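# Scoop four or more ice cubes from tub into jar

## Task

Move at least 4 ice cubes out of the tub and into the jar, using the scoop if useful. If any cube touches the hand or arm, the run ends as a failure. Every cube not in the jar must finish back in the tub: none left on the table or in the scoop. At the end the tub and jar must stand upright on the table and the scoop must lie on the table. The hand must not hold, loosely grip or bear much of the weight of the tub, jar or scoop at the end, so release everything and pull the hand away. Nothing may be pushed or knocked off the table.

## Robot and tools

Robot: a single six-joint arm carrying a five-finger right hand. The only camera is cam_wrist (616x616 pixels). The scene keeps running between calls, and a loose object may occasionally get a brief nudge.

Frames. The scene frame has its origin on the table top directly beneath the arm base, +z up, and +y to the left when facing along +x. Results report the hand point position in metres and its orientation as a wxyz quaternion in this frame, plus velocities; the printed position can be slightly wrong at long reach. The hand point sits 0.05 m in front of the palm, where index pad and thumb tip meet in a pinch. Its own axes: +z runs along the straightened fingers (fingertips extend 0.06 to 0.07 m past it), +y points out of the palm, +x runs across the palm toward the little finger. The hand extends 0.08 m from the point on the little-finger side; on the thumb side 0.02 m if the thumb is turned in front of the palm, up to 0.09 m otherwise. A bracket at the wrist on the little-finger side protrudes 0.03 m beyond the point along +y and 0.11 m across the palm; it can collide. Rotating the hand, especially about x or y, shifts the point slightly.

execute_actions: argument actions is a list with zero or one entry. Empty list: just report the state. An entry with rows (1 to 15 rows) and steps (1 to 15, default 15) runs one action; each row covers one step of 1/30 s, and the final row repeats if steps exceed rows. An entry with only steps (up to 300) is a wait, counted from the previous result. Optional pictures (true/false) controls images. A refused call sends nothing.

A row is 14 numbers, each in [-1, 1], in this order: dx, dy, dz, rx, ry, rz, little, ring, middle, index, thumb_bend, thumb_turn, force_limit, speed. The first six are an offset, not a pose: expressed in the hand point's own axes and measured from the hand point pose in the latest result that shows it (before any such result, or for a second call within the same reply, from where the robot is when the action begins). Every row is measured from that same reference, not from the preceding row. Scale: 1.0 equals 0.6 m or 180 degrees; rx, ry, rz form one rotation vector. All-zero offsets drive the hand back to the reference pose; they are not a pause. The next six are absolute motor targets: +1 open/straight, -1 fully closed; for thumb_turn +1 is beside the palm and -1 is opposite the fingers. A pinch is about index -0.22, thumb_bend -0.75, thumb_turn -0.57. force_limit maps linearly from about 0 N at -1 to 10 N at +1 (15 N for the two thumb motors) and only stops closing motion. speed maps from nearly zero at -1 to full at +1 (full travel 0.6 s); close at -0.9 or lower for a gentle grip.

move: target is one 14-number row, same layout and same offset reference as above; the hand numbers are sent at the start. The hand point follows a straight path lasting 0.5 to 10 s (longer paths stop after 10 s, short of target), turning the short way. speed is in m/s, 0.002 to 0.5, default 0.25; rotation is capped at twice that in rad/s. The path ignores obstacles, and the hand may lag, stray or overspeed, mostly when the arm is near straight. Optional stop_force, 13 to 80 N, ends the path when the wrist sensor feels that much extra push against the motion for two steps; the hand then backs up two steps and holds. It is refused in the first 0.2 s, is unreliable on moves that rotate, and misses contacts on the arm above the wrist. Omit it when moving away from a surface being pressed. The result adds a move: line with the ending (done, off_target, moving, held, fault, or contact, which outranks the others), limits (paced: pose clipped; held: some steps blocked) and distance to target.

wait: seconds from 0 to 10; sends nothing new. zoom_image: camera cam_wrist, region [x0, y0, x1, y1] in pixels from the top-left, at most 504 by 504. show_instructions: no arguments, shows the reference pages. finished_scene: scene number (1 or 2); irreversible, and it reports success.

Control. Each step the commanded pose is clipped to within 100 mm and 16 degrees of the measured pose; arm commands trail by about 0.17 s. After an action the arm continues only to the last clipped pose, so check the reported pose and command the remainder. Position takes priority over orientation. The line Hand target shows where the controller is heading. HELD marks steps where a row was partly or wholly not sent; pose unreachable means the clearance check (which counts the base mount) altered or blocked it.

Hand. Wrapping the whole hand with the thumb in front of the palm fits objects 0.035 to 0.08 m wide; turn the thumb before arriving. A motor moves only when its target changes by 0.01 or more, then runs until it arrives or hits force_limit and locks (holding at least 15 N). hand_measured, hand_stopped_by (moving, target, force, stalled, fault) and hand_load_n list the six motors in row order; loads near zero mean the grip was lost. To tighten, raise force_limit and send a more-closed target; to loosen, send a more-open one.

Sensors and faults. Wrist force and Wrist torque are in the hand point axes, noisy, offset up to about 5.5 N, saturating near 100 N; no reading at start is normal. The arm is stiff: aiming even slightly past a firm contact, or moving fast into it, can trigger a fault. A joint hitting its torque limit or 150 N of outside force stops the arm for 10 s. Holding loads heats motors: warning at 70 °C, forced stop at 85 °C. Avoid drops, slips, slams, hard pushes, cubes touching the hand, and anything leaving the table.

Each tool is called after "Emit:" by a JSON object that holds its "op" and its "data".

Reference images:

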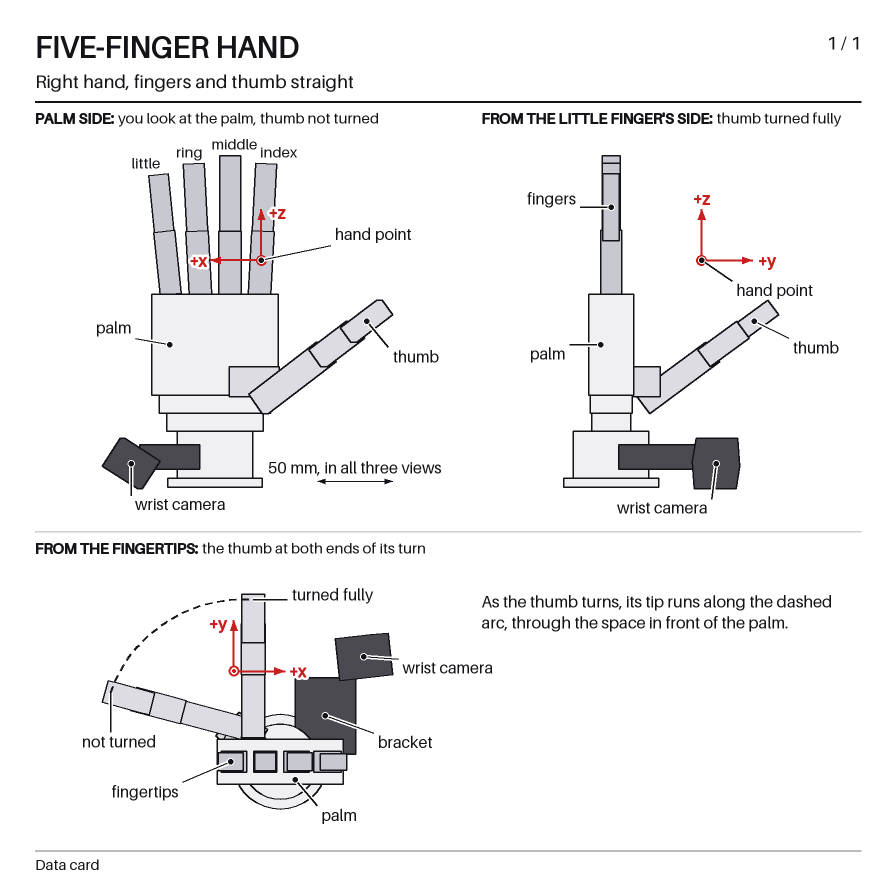

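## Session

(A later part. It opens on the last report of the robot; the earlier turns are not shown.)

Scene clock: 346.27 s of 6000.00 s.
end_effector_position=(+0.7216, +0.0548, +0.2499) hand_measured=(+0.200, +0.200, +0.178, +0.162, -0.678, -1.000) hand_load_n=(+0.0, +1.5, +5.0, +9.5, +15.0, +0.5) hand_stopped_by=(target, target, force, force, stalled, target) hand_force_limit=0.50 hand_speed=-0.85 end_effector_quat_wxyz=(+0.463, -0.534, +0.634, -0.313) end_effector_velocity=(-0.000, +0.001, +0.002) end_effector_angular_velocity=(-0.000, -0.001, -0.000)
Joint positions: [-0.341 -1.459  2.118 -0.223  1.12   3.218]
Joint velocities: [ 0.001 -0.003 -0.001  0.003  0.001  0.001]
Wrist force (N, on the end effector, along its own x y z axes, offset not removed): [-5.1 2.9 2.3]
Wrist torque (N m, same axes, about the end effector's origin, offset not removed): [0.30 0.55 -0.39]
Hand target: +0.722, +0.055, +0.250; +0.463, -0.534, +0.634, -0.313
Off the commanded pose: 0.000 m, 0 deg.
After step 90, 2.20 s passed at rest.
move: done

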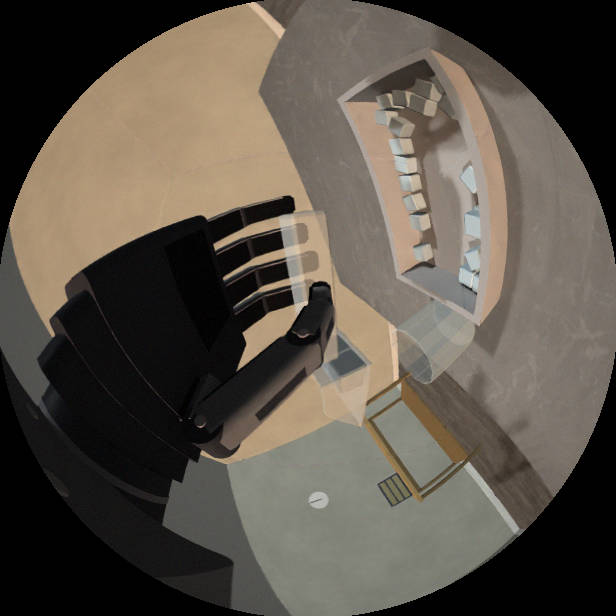

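Emit:
{"op": "move", "data": {"target": [-0.041,0.057,0.048,0,0.0217,-0.0511,0.2,0.2,-0.5,-0.5,-0.7,-1,0.5,-0.85], "speed": 0.04}}

Emit:
{"op": "zoom_image", "data": {"camera": "cam_wrist", "region": [290,300,490,500]}}

Scene clock: 364.80 s of 6000.00 s.
end_effector_position=(+0.7348, +0.0893, +0.2150) hand_measured=(+0.200, +0.200, +0.178, +0.162, -0.678, -1.000) hand_load_n=(+0.0, +1.5, +5.0, +9.5, +15.0, +0.5) hand_stopped_by=(target, target, force, force, stalled, target) hand_force_limit=0.50 hand_speed=-0.85 end_effector_quat_wxyz=(-0.415, +0.572, -0.605, +0.367) end_effector_velocity=(+0.001, +0.001, -0.001) end_effector_angular_velocity=(-0.008, -0.001, -0.000)
Joint positions: [-0.211 -1.41   2.114 -0.286  1.305  3.115]
Joint velocities: [ 0.005  0.002 -0.001 -0.003  0.008 -0.005]
Wrist force (N, on the end effector, along its own x y z axes, offset not removed): [-2.4 1.7 -0.4]
Wrist torque (N m, same axes, about the end effector's origin, offset not removed): [0.25 0.24 -0.33]
Hand target: +0.735, +0.089, +0.215; -0.415, +0.572, -0.605, +0.367
Off the commanded pose: 0.000 m, 0 deg.
After step 90, 13.07 s passed at rest.
move: done

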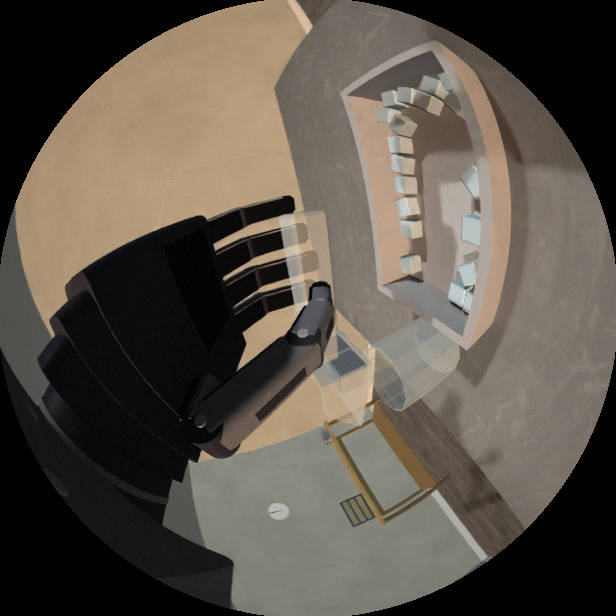

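Region (290, 300, 490, 500) of cam_wrist's 616x616 image, scaled by 2.520, with more detail than that image has.

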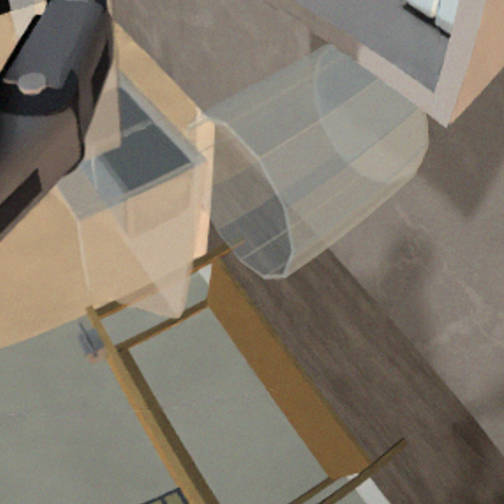

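Emit:
{"op": "move", "data": {"target": [-0.065,0.001,0.055,0,0,0,0.2,0.2,-0.5,-0.5,-0.7,-1,0.5,-0.85], "speed": 0.04}}

Emit:
{"op": "zoom_image", "data": {"camera": "cam_wrist", "region": [290,300,490,500]}}

Scene clock: 376.33 s of 6000.00 s.
end_effector_position=(+0.7649, +0.1291, +0.2050) hand_measured=(+0.200, +0.200, +0.178, +0.162, -0.678, -1.000) hand_load_n=(+0.0, +1.5, +5.0, +9.5, +15.0, +0.5) hand_stopped_by=(target, target, force, force, stalled, target) hand_force_limit=0.50 hand_speed=-0.85 end_effector_quat_wxyz=(-0.415, +0.572, -0.605, +0.367) end_effector_velocity=(+0.002, +0.001, -0.001) end_effector_angular_velocity=(-0.001, -0.000, +0.000)
Joint positions: [-0.121 -1.347  2.057 -0.3    1.388  3.152]
Joint velocities: [ 0.003  0.004 -0.003 -0.001  0.003  0.001]
Wrist force (N, on the end effector, along its own x y z axes, offset not removed): [-2.7 2.1 2.5]
Wrist torque (N m, same axes, about the end effector's origin, offset not removed): [0.21 0.18 -0.25]
Hand target: +0.765, +0.129, +0.205; -0.415, +0.572, -0.605, +0.367
Off the commanded pose: 0.000 m, 0 deg.
After step 90, 6.90 s passed at rest.
move: done

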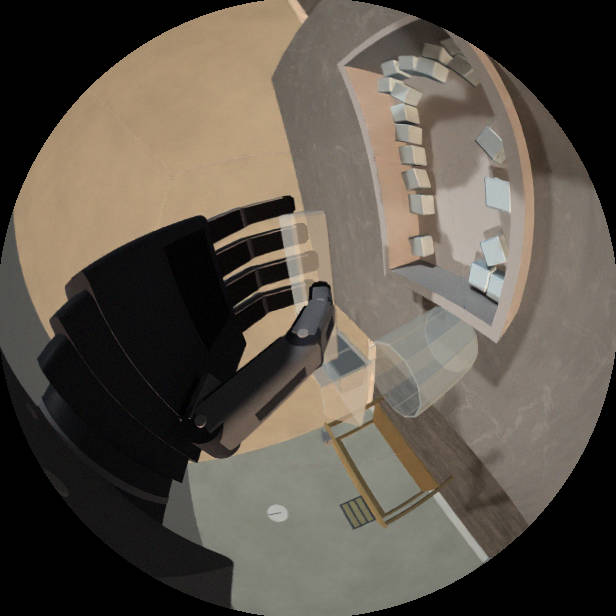

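Region (290, 300, 490, 500) of cam_wrist's 616x616 image, scaled by 2.520, with more detail than that image has.

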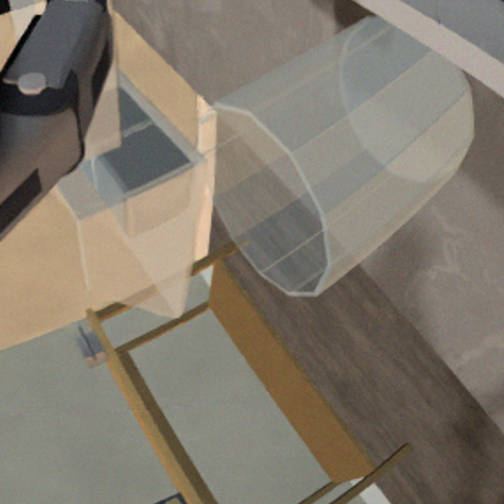

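Emit:
{"op": "move", "data": {"target": [0.066,0.004,-0.025,0,0.011,-0.0256,0.2,0.2,-0.5,-0.5,-0.7,-1,0.5,-0.85], "speed": 0.025}}

Emit:
{"op": "zoom_image", "data": {"camera": "cam_wrist", "region": [290,300,490,500]}}

Scene clock: 389.40 s of 6000.00 s.
end_effector_position=(+0.7502, +0.0895, +0.2053) hand_measured=(+0.200, +0.200, +0.178, +0.162, -0.678, -1.000) hand_load_n=(+0.0, +1.5, +5.0, +9.5, +15.0, +0.5) hand_stopped_by=(target, target, force, force, stalled, target) hand_force_limit=0.50 hand_speed=-0.85 end_effector_quat_wxyz=(-0.389, +0.589, -0.589, +0.393) end_effector_velocity=(-0.000, -0.002, +0.000) end_effector_angular_velocity=(-0.005, -0.001, +0.000)
Joint positions: [-0.176 -1.377  2.088 -0.298  1.372  3.05 ]
Joint velocities: [-0.003 -0.001  0.001 -0.001 -0.001 -0.006]
Wrist force (N, on the end effector, along its own x y z axes, offset not removed): [-3.6 2.2 -0.5]
Wrist torque (N m, same axes, about the end effector's origin, offset not removed): [0.31 0.42 -0.35]
Hand target: +0.750, +0.089, +0.205; -0.389, +0.590, -0.589, +0.393
Off the commanded pose: 0.000 m, 0 deg.
After step 90, 8.03 s passed at rest.
move: done

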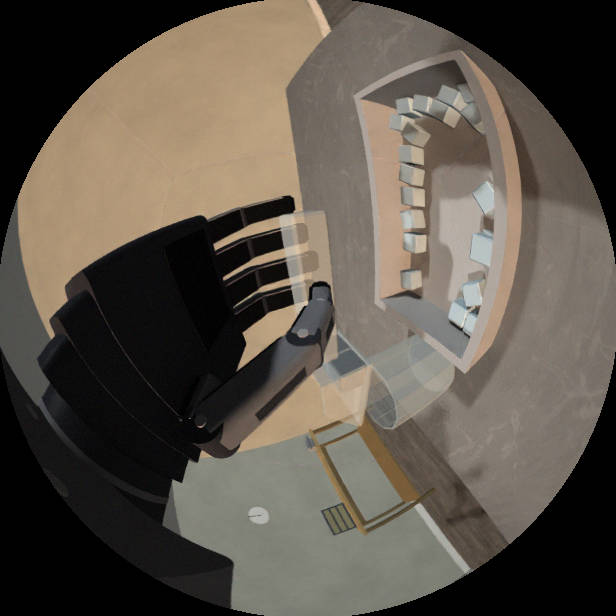

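Region (290, 300, 490, 500) of cam_wrist's 616x616 image, scaled by 2.520, with more detail than that image has.

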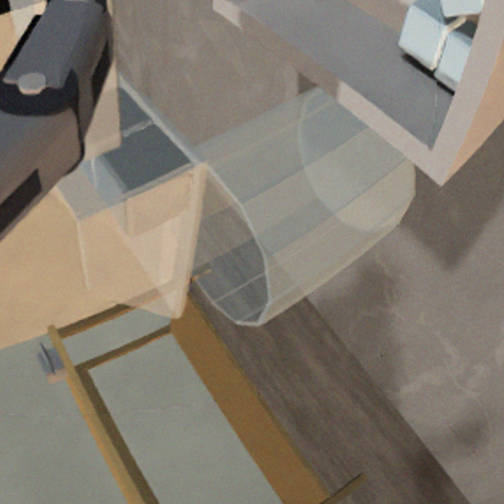

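Emit:
{"op": "move", "data": {"target": [0,0.031,0.013,0,0,0,0.2,0.2,-0.5,-0.5,-0.7,-1,0.5,-0.85], "speed": 0.02}}

Emit:
{"op": "zoom_image", "data": {"camera": "cam_wrist", "region": [300,330,440,470]}}

Scene clock: 396.93 s of 6000.00 s.
end_effector_position=(+0.7502, +0.0894, +0.1853) hand_measured=(+0.200, +0.200, +0.178, +0.162, -0.678, -1.000) hand_load_n=(+0.0, +1.5, +5.0, +9.5, +15.0, +0.5) hand_stopped_by=(target, target, force, force, stalled, target) hand_force_limit=0.50 hand_speed=-0.85 end_effector_quat_wxyz=(-0.389, +0.589, -0.589, +0.393) end_effector_velocity=(-0.000, +0.000, -0.002) end_effector_angular_velocity=(-0.000, +0.000, +0.000)
Joint positions: [-0.176 -1.353  2.103 -0.338  1.372  3.05 ]
Joint velocities: [ 0.     0.002  0.002 -0.004  0.    -0.   ]
Wrist force (N, on the end effector, along its own x y z axes, offset not removed): [-2.4 1.9 1.0]
Wrist torque (N m, same axes, about the end effector's origin, offset not removed): [0.19 0.16 -0.26]
Hand target: +0.750, +0.089, +0.185; -0.389, +0.589, -0.589, +0.393
Off the commanded pose: 0.000 m, 0 deg.
After step 90, 3.23 s passed at rest.
move: done

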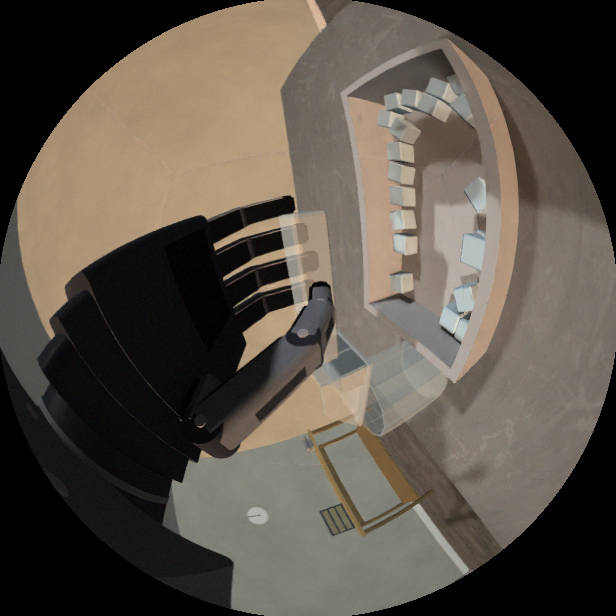

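Region (300, 330, 440, 470) of cam_wrist's 616x616 image, scaled by 3.600, with more detail than that image has.

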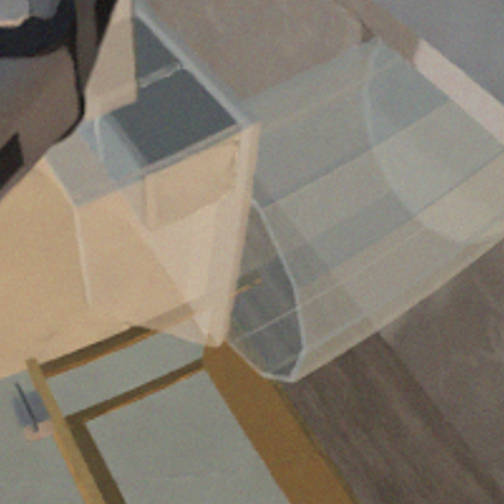

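Emit:
{"op": "move", "data": {"target": [-0.013,-0.081,-0.0345,0,0.043,-0.102,0.2,0.2,-0.5,-0.5,-0.7,-1,0.5,-0.85], "speed": 0.03}}

Emit:
{"op": "zoom_image", "data": {"camera": "cam_wrist", "region": [290,300,490,500]}}

Scene clock: 414.10 s of 6000.00 s.
end_effector_position=(+0.7499, +0.0975, +0.2380) hand_measured=(+0.200, +0.200, +0.178, +0.162, -0.678, -1.000) hand_load_n=(+0.0, +1.5, +5.0, +9.5, +15.0, +0.5) hand_stopped_by=(target, target, force, force, stalled, target) hand_force_limit=0.50 hand_speed=-0.85 end_effector_quat_wxyz=(-0.282, +0.648, -0.512, +0.488) end_effector_velocity=(-0.000, +0.000, +0.001) end_effector_angular_velocity=(-0.009, +0.001, -0.001)
Joint positions: [-0.052 -1.407  2.046 -0.261  1.617  2.781]
Joint velocities: [ 0.004 -0.001 -0.001  0.001  0.008 -0.007]
Wrist force (N, on the end effector, along its own x y z axes, offset not removed): [-3.4 1.7 2.0]
Wrist torque (N m, same axes, about the end effector's origin, offset not removed): [0.09 0.23 -0.22]
Hand target: +0.750, +0.098, +0.238; -0.281, +0.648, -0.512, +0.489
Off the commanded pose: 0.000 m, 0 deg.
After step 90, 8.13 s passed at rest.
move: done

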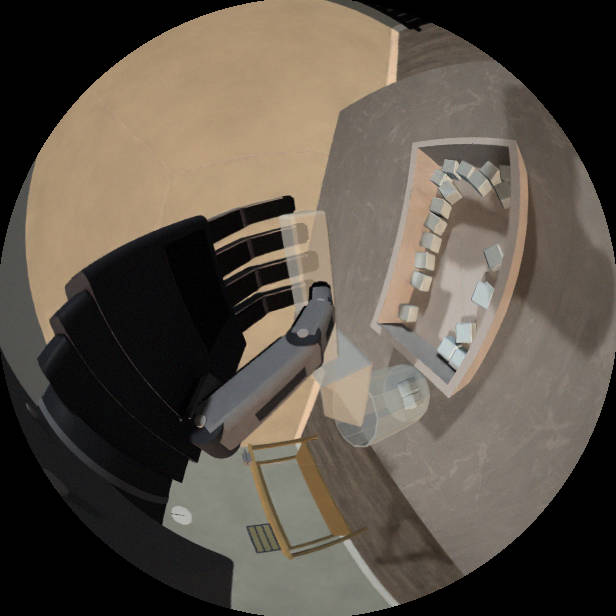

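Region (290, 300, 490, 500) of cam_wrist's 616x616 image, scaled by 2.520, with more detail than that image has.

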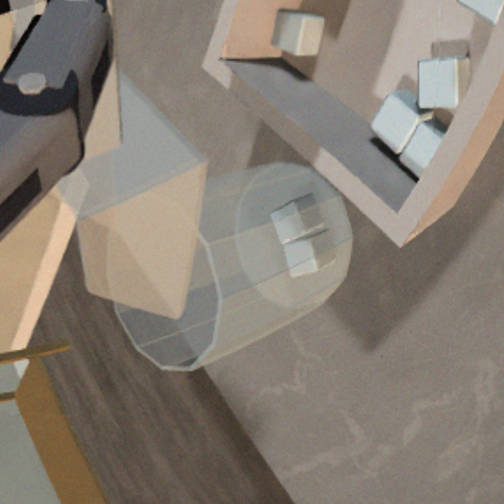

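Emit:
{"op": "move", "data": {"target": [0.133,0,0,0,0,0,0.2,0.2,-0.5,-0.5,-0.7,-1,0.5,-0.85], "speed": 0.15}}

Emit:
{"op": "move", "data": {"target": [0.204,0.175,0.05,0,0.065,-0.153,0.2,0.2,-0.5,-0.5,-0.7,-1,0.5,-0.85], "speed": 0.12}}

Emit:
{"op": "zoom_image", "data": {"camera": "cam_wrist", "region": [220,280,470,530]}}

Scene clock: 422.50 s of 6000.00 s.
end_effector_position=(+0.7498, +0.0227, +0.2653) hand_measured=(+0.200, +0.200, +0.178, +0.162, -0.678, -1.000) hand_load_n=(+0.0, +1.5, +5.0, +9.5, +15.0, +0.5) hand_stopped_by=(target, target, force, force, stalled, target) hand_force_limit=0.50 hand_speed=-0.85 end_effector_quat_wxyz=(-0.282, +0.648, -0.512, +0.488) end_effector_velocity=(+0.000, -0.002, +0.001) end_effector_angular_velocity=(+0.001, -0.000, -0.000)
Joint positions: [-0.197 -1.455  2.044 -0.21   1.482  2.727]
Joint velocities: [-0.005 -0.001 -0.001  0.002 -0.004 -0.001]
Wrist force (N, on the end effector, along its own x y z axes, offset not removed): [-3.8 1.2 1.2]
Wrist torque (N m, same axes, about the end effector's origin, offset not removed): [0.17 0.34 -0.35]
Hand target: +0.750, +0.023, +0.265; -0.282, +0.648, -0.512, +0.488
Off the commanded pose: 0.000 m, 0 deg.
After step 90, 4.37 s passed at rest.
move: done

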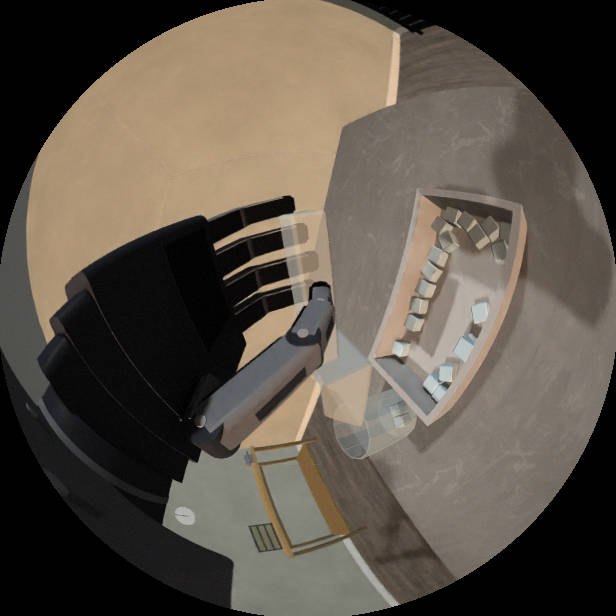

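Scene clock: 425.10 s of 6000.00 s.
end_effector_position=(+0.7366, -0.1293, +0.2057) hand_measured=(+0.200, +0.200, +0.178, +0.162, -0.678, -1.000) hand_load_n=(+0.0, +1.5, +5.0, +9.5, +15.0, +0.5) hand_stopped_by=(target, target, force, force, stalled, target) hand_force_limit=0.50 hand_speed=-0.85 end_effector_quat_wxyz=(-0.105, +0.698, -0.370, +0.604) end_effector_velocity=(-0.001, -0.001, -0.002) end_effector_angular_velocity=(-0.007, +0.001, +0.001)
Joint positions: [-0.351 -1.392  2.17  -0.522  1.494  2.207]
Joint velocities: [-0.002  0.002  0.003 -0.006 -0.001 -0.007]
Wrist force (N, on the end effector, along its own x y z axes, offset not removed): [-4.7 1.3 -0.4]
Wrist torque (N m, same axes, about the end effector's origin, offset not removed): [0.28 0.42 -0.37]
Hand target: +0.737, -0.130, +0.206; -0.104, +0.698, -0.369, +0.604
Off the commanded pose: 0.000 m, 0 deg.
move: done

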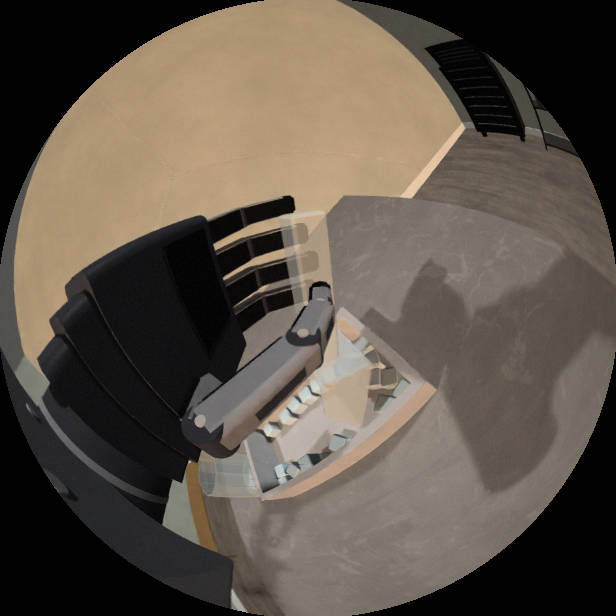

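Region (220, 280, 470, 530) of cam_wrist's 616x616 image, scaled by 2.016, with more detail than that image has.

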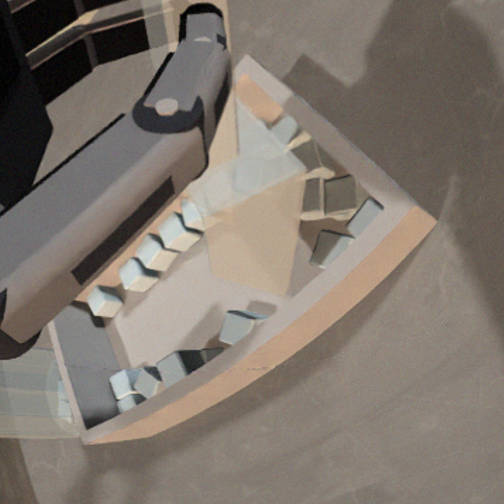

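Emit:
{"op": "move", "data": {"target": [-0.055,0.05,0,0,0,0,0.2,0.2,-0.5,-0.5,-0.7,-1,0.5,-0.85], "speed": 0.03, "stop_force": 13}}

Emit:
{"op": "zoom_image", "data": {"camera": "cam_wrist", "region": [220,280,470,530]}}

Scene clock: 432.83 s of 6000.00 s.
end_effector_position=(+0.7250, -0.1293, +0.1628) hand_measured=(+0.200, +0.200, +0.178, +0.162, -0.678, -1.000) hand_load_n=(+0.0, +0.5, +5.0, +10.5, +14.5, +1.5) hand_stopped_by=(target, target, force, force, stalled, target) hand_force_limit=0.50 hand_speed=-0.85 end_effector_quat_wxyz=(-0.105, +0.698, -0.370, +0.604) end_effector_velocity=(-0.001, -0.000, -0.003) end_effector_angular_velocity=(+0.002, +0.001, -0.001)
Joint positions: [-0.36  -1.345  2.22  -0.618  1.485  2.205]
Joint velocities: [-0.001  0.003  0.002 -0.004 -0.001  0.001]
Wrist force (N, on the end effector, along its own x y z axes, offset not removed): [-4.4 0.2 0.6]
Wrist torque (N m, same axes, about the end effector's origin, offset not removed): [0.19 0.49 -0.37]
Hand target: +0.725, -0.129, +0.163; -0.105, +0.698, -0.370, +0.604
Off the commanded pose: 0.000 m, 0 deg.
After step 90, 2.93 s passed at rest.
move: done

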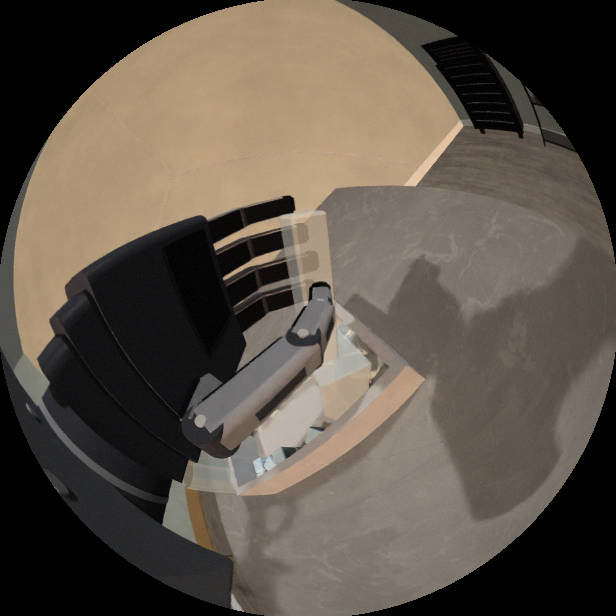

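Region (220, 280, 470, 530) of cam_wrist's 616x616 image, scaled by 2.016, with more detail than that image has.

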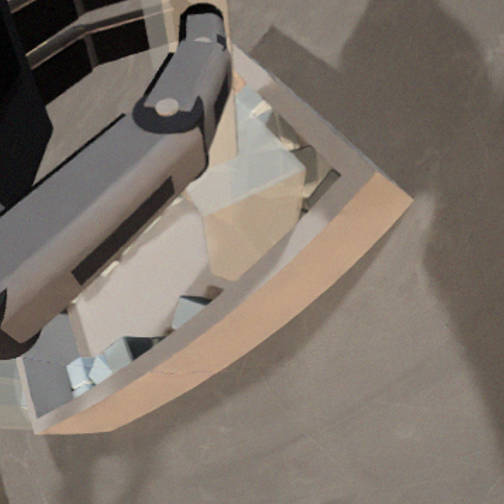

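Emit:
{"op": "move", "data": {"target": [-0.097,0.015,0.0065,0,-0.054,0.128,0.2,0.2,-0.5,-0.5,-0.7,-1,0.5,-0.85], "speed": 0.07}}

Emit:
{"op": "move", "data": {"target": [-0.135,-0.02,-0.019,0,-0.015,0.036,0.2,0.2,-0.5,-0.5,-0.7,-1,0.5,-0.85], "speed": 0.08, "stop_force": 15}}

Emit:
{"op": "zoom_image", "data": {"camera": "cam_wrist", "region": [230,320,430,520]}}

Scene clock: 445.70 s of 6000.00 s.
end_effector_position=(+0.7253, -0.0996, +0.1120) hand_measured=(+0.200, +0.200, +0.178, +0.162, -0.678, -1.000) hand_load_n=(+0.0, +1.5, +5.0, +9.5, +15.0, +0.5) hand_stopped_by=(target, target, force, force, stalled, target) hand_force_limit=0.50 hand_speed=-0.85 end_effector_quat_wxyz=(-0.253, +0.659, -0.491, +0.510) end_effector_velocity=(+0.000, +0.001, -0.002) end_effector_angular_velocity=(+0.012, +0.001, -0.000)
Joint positions: [-0.423 -1.286  2.202 -0.538  1.303  2.566]
Joint velocities: [-0.002  0.003 -0.001  0.001 -0.006  0.009]
Wrist force (N, on the end effector, along its own x y z axes, offset not removed): [-4.0 0.5 1.1]
Wrist torque (N m, same axes, about the end effector's origin, offset not removed): [0.09 0.33 -0.37]
Hand target: +0.725, -0.099, +0.112; -0.254, +0.659, -0.491, +0.510
Off the commanded pose: 0.000 m, 0 deg.
After step 90, 6.43 s passed at rest.
move: done

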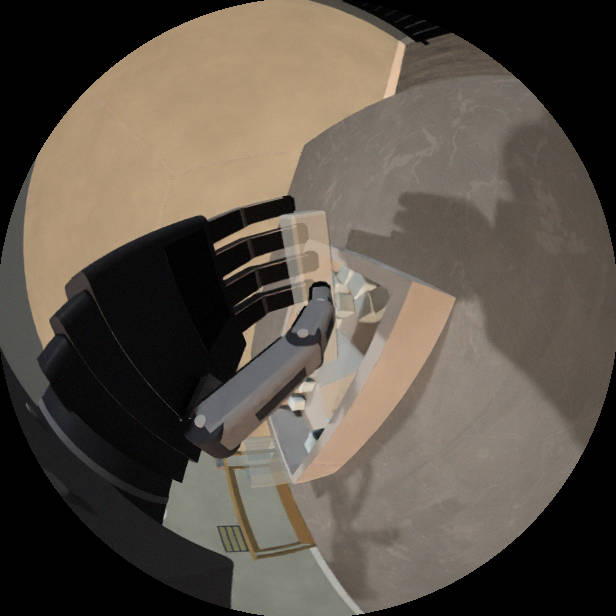

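Scene clock: 447.17 s of 6000.00 s.
end_effector_position=(+0.7196, -0.0198, +0.0918) hand_measured=(+0.200, +0.200, +0.178, +0.162, -0.678, -1.000) hand_load_n=(+0.0, +1.0, +5.5, +11.5, +13.5, +1.5) hand_stopped_by=(target, target, force, force, stalled, target) hand_force_limit=0.50 hand_speed=-0.85 end_effector_quat_wxyz=(-0.293, +0.642, -0.521, +0.480) end_effector_velocity=(+0.000, +0.002, -0.001) end_effector_angular_velocity=(+0.002, +0.000, +0.000)
Joint positions: [-0.31  -1.268  2.225 -0.567  1.366  2.717]
Joint velocities: [ 0.003  0.002 -0.001 -0.001  0.002  0.003]
Wrist force (N, on the end effector, along its own x y z axes, offset not removed): [-1.4 -0.1 1.4]
Wrist torque (N m, same axes, about the end effector's origin, offset not removed): [0.23 0.25 0.05]
Hand target: +0.720, -0.020, +0.092; -0.293, +0.642, -0.521, +0.480
Off the commanded pose: 0.000 m, 0 deg.
move: done

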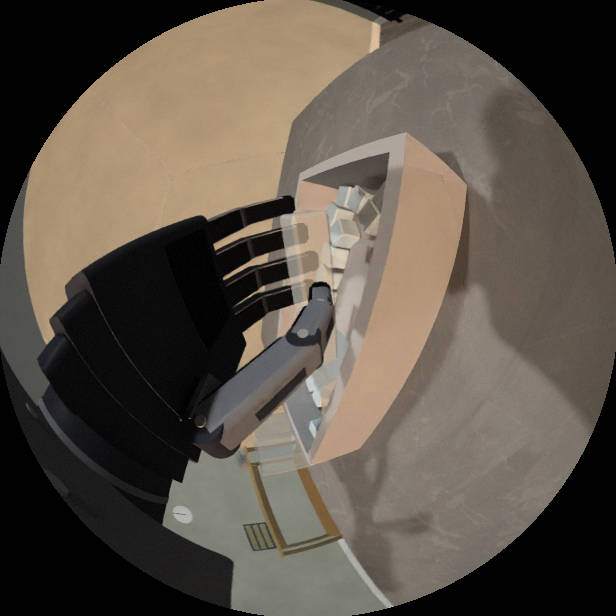

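Region (230, 320, 430, 520) of cam_wrist's 616x616 image, scaled by 2.520, with more detail than that image has.

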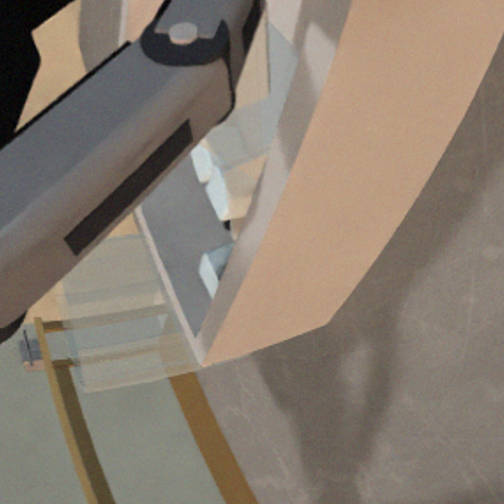

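Emit:
{"op": "move", "data": {"target": [-0.0555,-0.0166,-0.007,0,0,0,0.2,0.2,-0.5,-0.5,-0.7,-1,0.5,-0.85], "speed": 0.05, "stop_force": 13}}

Emit:
{"op": "zoom_image", "data": {"camera": "cam_wrist", "region": [230,320,430,520]}}

Scene clock: 453.47 s of 6000.00 s.
end_effector_position=(+0.7197, +0.0150, +0.0918) hand_measured=(+0.200, +0.200, +0.178, +0.162, -0.678, -1.000) hand_load_n=(+0.0, +2.0, +5.5, +9.5, +14.0, +0.5) hand_stopped_by=(target, target, force, force, stalled, target) hand_force_limit=0.50 hand_speed=-0.85 end_effector_quat_wxyz=(-0.293, +0.642, -0.521, +0.480) end_effector_velocity=(+0.001, +0.002, +0.001) end_effector_angular_velocity=(-0.001, -0.003, -0.000)
Joint positions: [-0.239 -1.267  2.223 -0.57   1.431  2.744]
Joint velocities: [ 0.005 -0.001 -0.001 -0.002  0.005  0.002]
Wrist force (N, on the end effector, along its own x y z axes, offset not removed): [-2.1 -0.9 -1.2]
Wrist torque (N m, same axes, about the end effector's origin, offset not removed): [0.06 0.18 0.00]
Hand target: +0.720, +0.015, +0.092; -0.293, +0.642, -0.521, +0.480
Off the commanded pose: 0.000 m, 0 deg.
After step 90, 2.23 s passed at rest.
move: done

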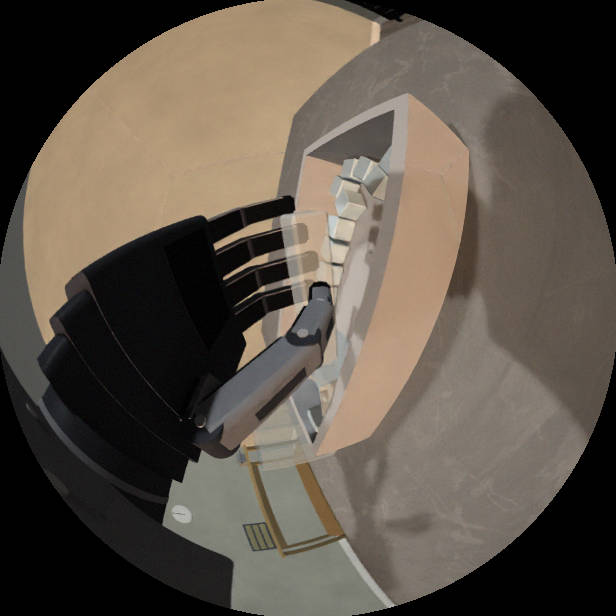

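Region (230, 320, 430, 520) of cam_wrist's 616x616 image, scaled by 2.520, with more detail than that image has.

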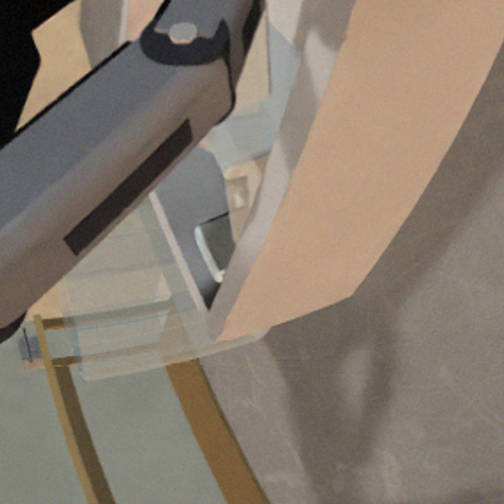

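Emit:
{"op": "move", "data": {"target": [0,-0.003,0.008,0,-0.028,0.0665,0.2,0.2,-0.5,-0.5,-0.7,-1,0.5,-0.85], "speed": 0.04}}

Emit:
{"op": "zoom_image", "data": {"camera": "cam_wrist", "region": [260,320,420,480]}}

Scene clock: 465.70 s of 6000.00 s.
end_effector_position=(+0.7248, +0.0149, +0.0915) hand_measured=(+0.200, +0.200, +0.178, +0.162, -0.678, -1.000) hand_load_n=(+0.0, +1.5, +5.5, +9.5, +14.5, +0.0) hand_stopped_by=(target, target, force, force, stalled, target) hand_force_limit=0.50 hand_speed=-0.85 end_effector_quat_wxyz=(-0.364, +0.605, -0.572, +0.418) end_effector_velocity=(+0.001, -0.000, +0.001) end_effector_angular_velocity=(+0.014, -0.002, +0.000)
Joint positions: [-0.31  -1.256  2.21  -0.535  1.283  2.918]
Joint velocities: [-0.004  0.    -0.002  0.001 -0.01   0.011]
Wrist force (N, on the end effector, along its own x y z axes, offset not removed): [0.4 3.2 1.7]
Wrist torque (N m, same axes, about the end effector's origin, offset not removed): [0.30 0.20 -0.36]
Hand target: +0.725, +0.015, +0.092; -0.364, +0.605, -0.572, +0.418
Off the commanded pose: 0.000 m, 0 deg.
After step 90, 6.17 s passed at rest.
move: done

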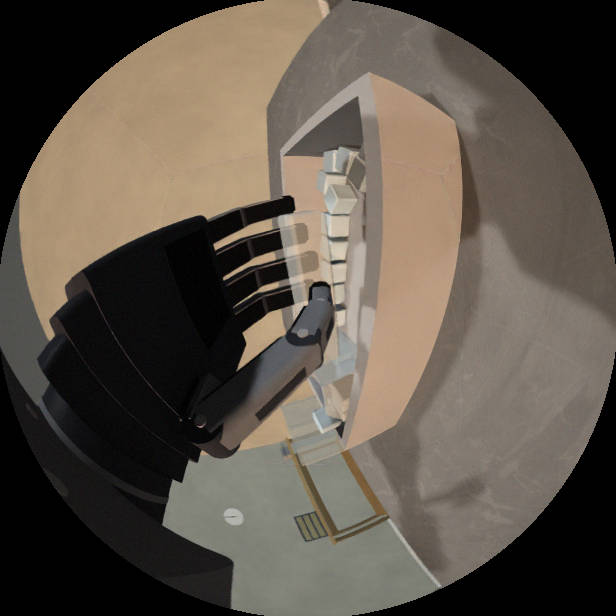

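Region (260, 320, 420, 480) of cam_wrist's 616x616 image, scaled by 3.150, with more detail than that image has.

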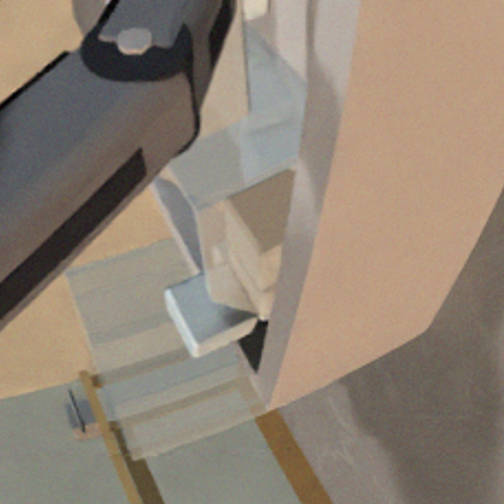

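Emit:
{"op": "move", "data": {"target": [0.04,0.008,0.04,0,-0.0217,0.0511,0.2,0.2,-0.5,-0.5,-0.7,-1,0.5,-0.85], "speed": 0.03}}

Emit:
{"op": "zoom_image", "data": {"camera": "cam_wrist", "region": [260,320,420,480]}}

Scene clock: 476.53 s of 6000.00 s.
end_effector_position=(+0.7449, -0.0102, +0.0800) hand_measured=(+0.200, +0.200, +0.178, +0.162, -0.678, -1.000) hand_load_n=(+0.0, +1.5, +5.5, +9.5, +14.5, +0.0) hand_stopped_by=(target, target, force, force, stalled, target) hand_force_limit=0.50 hand_speed=-0.85 end_effector_quat_wxyz=(-0.415, +0.571, -0.606, +0.367) end_effector_velocity=(+0.002, -0.002, +0.000) end_effector_angular_velocity=(+0.008, -0.003, +0.001)
Joint positions: [-0.395 -1.195  2.166 -0.526  1.14   3.035]
Joint velocities: [-0.005  0.002 -0.002 -0.002 -0.009  0.006]
Wrist force (N, on the end effector, along its own x y z axes, offset not removed): [-3.8 3.3 0.5]
Wrist torque (N m, same axes, about the end effector's origin, offset not removed): [0.48 0.36 -0.35]
Hand target: +0.745, -0.010, +0.080; -0.415, +0.571, -0.606, +0.367
Off the commanded pose: 0.000 m, 0 deg.
After step 90, 4.73 s passed at rest.
move: done

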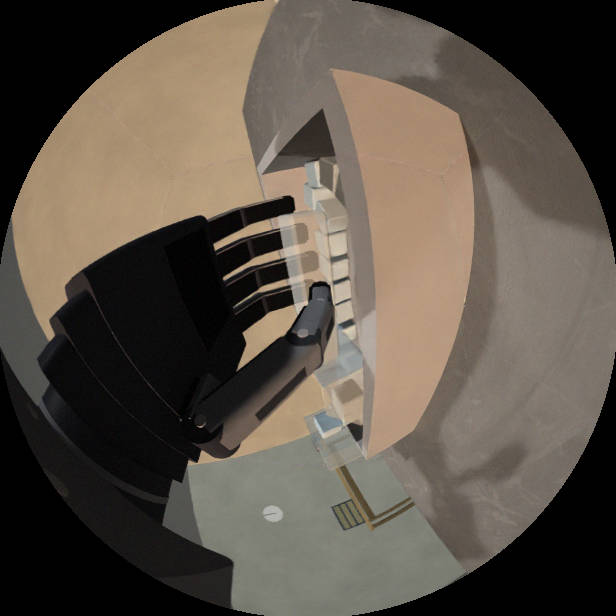

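Region (260, 320, 420, 480) of cam_wrist's 616x616 image, scaled by 3.150, with more detail than that image has.

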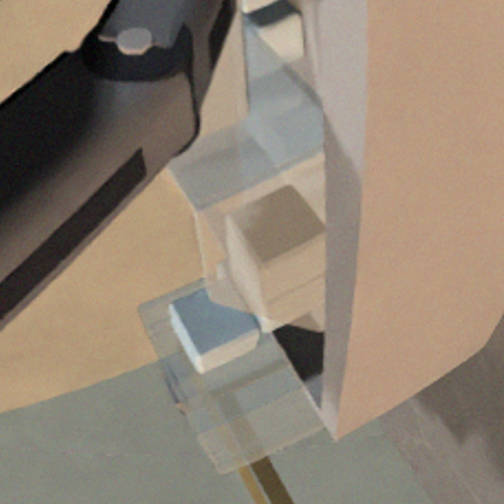

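Emit:
{"op": "move", "data": {"target": [0.037,-0.062,0.01,0,-0.0217,0.0511,0.2,0.2,-0.5,-0.5,-0.7,-1,0.5,-0.85], "speed": 0.025}}

Emit:
{"op": "zoom_image", "data": {"camera": "cam_wrist", "region": [280,320,440,480]}}

Scene clock: 490.13 s of 6000.00 s.
end_effector_position=(+0.7647, -0.0349, +0.1099) hand_measured=(+0.200, +0.200, +0.178, +0.162, -0.678, -1.000) hand_load_n=(+0.0, +1.5, +5.5, +9.5, +15.0, +0.0) hand_stopped_by=(target, target, force, force, stalled, target) hand_force_limit=0.50 hand_speed=-0.85 end_effector_quat_wxyz=(+0.463, -0.533, +0.635, -0.313) end_effector_velocity=(+0.002, -0.001, +0.001) end_effector_angular_velocity=(+0.007, -0.001, +0.001)
Joint positions: [-0.466 -1.19   2.101 -0.446  1.008  3.157]
Joint velocities: [-0.003  0.002 -0.004  0.002 -0.007  0.005]
Wrist force (N, on the end effector, along its own x y z axes, offset not removed): [-2.0 1.8 2.2]
Wrist torque (N m, same axes, about the end effector's origin, offset not removed): [0.11 0.10 -0.31]
Hand target: +0.765, -0.035, +0.110; +0.463, -0.533, +0.635, -0.313
Off the commanded pose: 0.000 m, 0 deg.
After step 90, 6.90 s passed at rest.
move: done

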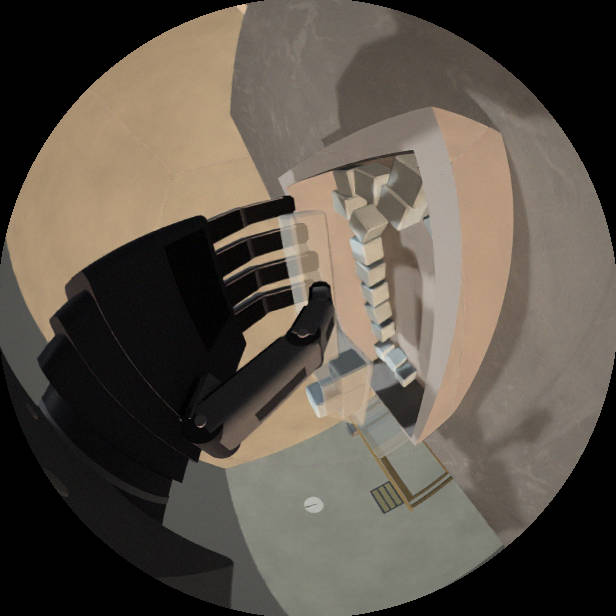

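Region (280, 320, 440, 480) of cam_wrist's 616x616 image, scaled by 3.150, with more detail than that image has.

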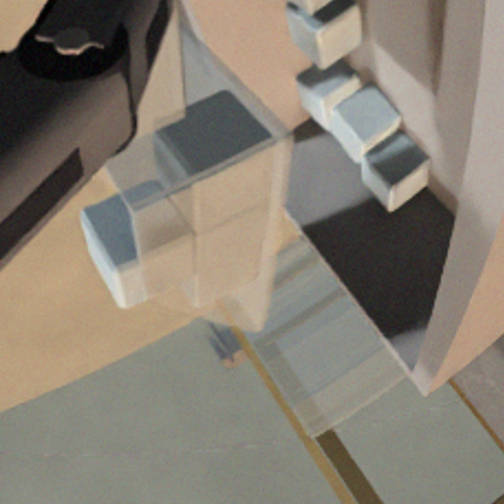

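Emit:
{"op": "move", "data": {"target": [-0.148,-0.117,-0.064,0,0,0,0.2,0.2,-0.5,-0.5,-0.7,-1,0.5,-0.85], "speed": 0.08}}

Emit:
{"op": "move", "data": {"target": [-0.081,0.048,0.021,0,0.0325,-0.0767,0.2,0.2,-0.5,-0.5,-0.7,-1,0.5,-0.85], "speed": 0.04}}

Emit:
{"op": "zoom_image", "data": {"camera": "cam_wrist", "region": [300,330,440,470]}}

Scene clock: 498.70 s of 6000.00 s.
end_effector_position=(+0.7566, +0.0308, +0.2093) hand_measured=(+0.200, +0.200, +0.178, +0.162, -0.678, -1.000) hand_load_n=(+0.0, +1.5, +5.5, +9.5, +15.0, +0.0) hand_stopped_by=(target, target, force, force, stalled, target) hand_force_limit=0.50 hand_speed=-0.85 end_effector_quat_wxyz=(+0.463, -0.533, +0.635, -0.313) end_effector_velocity=(-0.000, +0.001, +0.002) end_effector_angular_velocity=(-0.001, -0.000, +0.001)
Joint positions: [-0.358 -1.354  2.083 -0.29   1.105  3.212]
Joint velocities: [ 0.002 -0.003 -0.001  0.004  0.002 -0.   ]
Wrist force (N, on the end effector, along its own x y z axes, offset not removed): [-2.6 1.6 1.1]
Wrist torque (N m, same axes, about the end effector's origin, offset not removed): [0.05 0.25 -0.41]
Hand target: +0.757, +0.031, +0.209; +0.463, -0.533, +0.635, -0.313
Off the commanded pose: 0.000 m, 0 deg.
After step 90, 3.63 s passed at rest.
move: done

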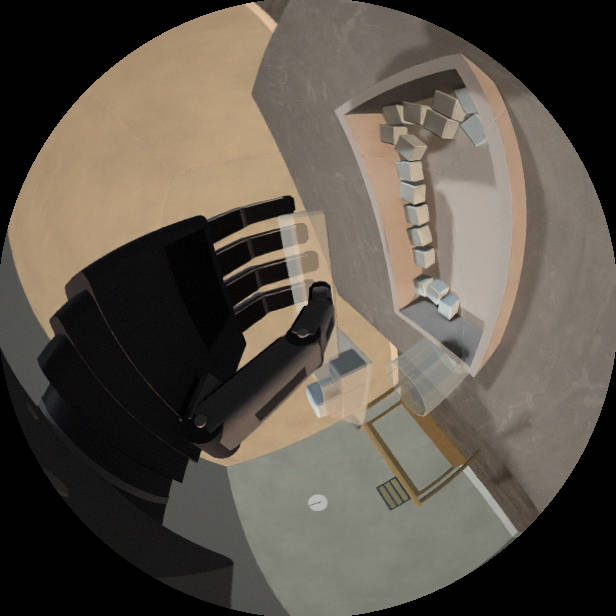

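Scene clock: 502.23 s of 6000.00 s.
end_effector_position=(+0.7571, +0.0857, +0.1914) hand_measured=(+0.200, +0.200, +0.178, +0.162, -0.678, -1.000) hand_load_n=(+0.0, +1.5, +5.5, +9.5, +15.0, +0.0) hand_stopped_by=(target, target, force, force, stalled, target) hand_force_limit=0.50 hand_speed=-0.85 end_effector_quat_wxyz=(-0.390, +0.589, -0.589, +0.393) end_effector_velocity=(+0.001, +0.002, -0.001) end_effector_angular_velocity=(-0.011, -0.001, +0.000)
Joint positions: [-0.18  -1.351  2.087 -0.324  1.369  3.05 ]
Joint velocities: [ 0.007  0.002 -0.001 -0.003  0.011 -0.007]
Wrist force (N, on the end effector, along its own x y z axes, offset not removed): [-2.2 2.3 2.8]
Wrist torque (N m, same axes, about the end effector's origin, offset not removed): [0.15 0.13 -0.28]
Hand target: +0.757, +0.086, +0.191; -0.389, +0.589, -0.589, +0.393
Off the commanded pose: 0.000 m, 0 deg.
move: done

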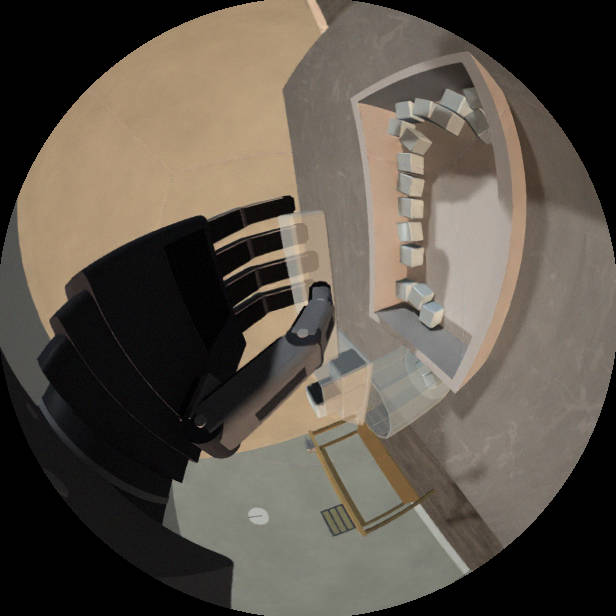

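Region (300, 330, 440, 470) of cam_wrist's 616x616 image, scaled by 3.600, with more detail than that image has.

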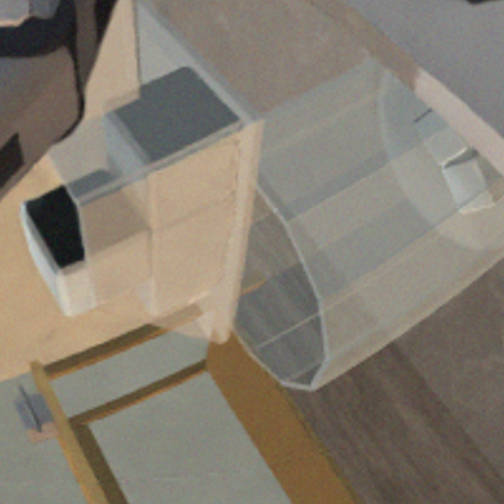

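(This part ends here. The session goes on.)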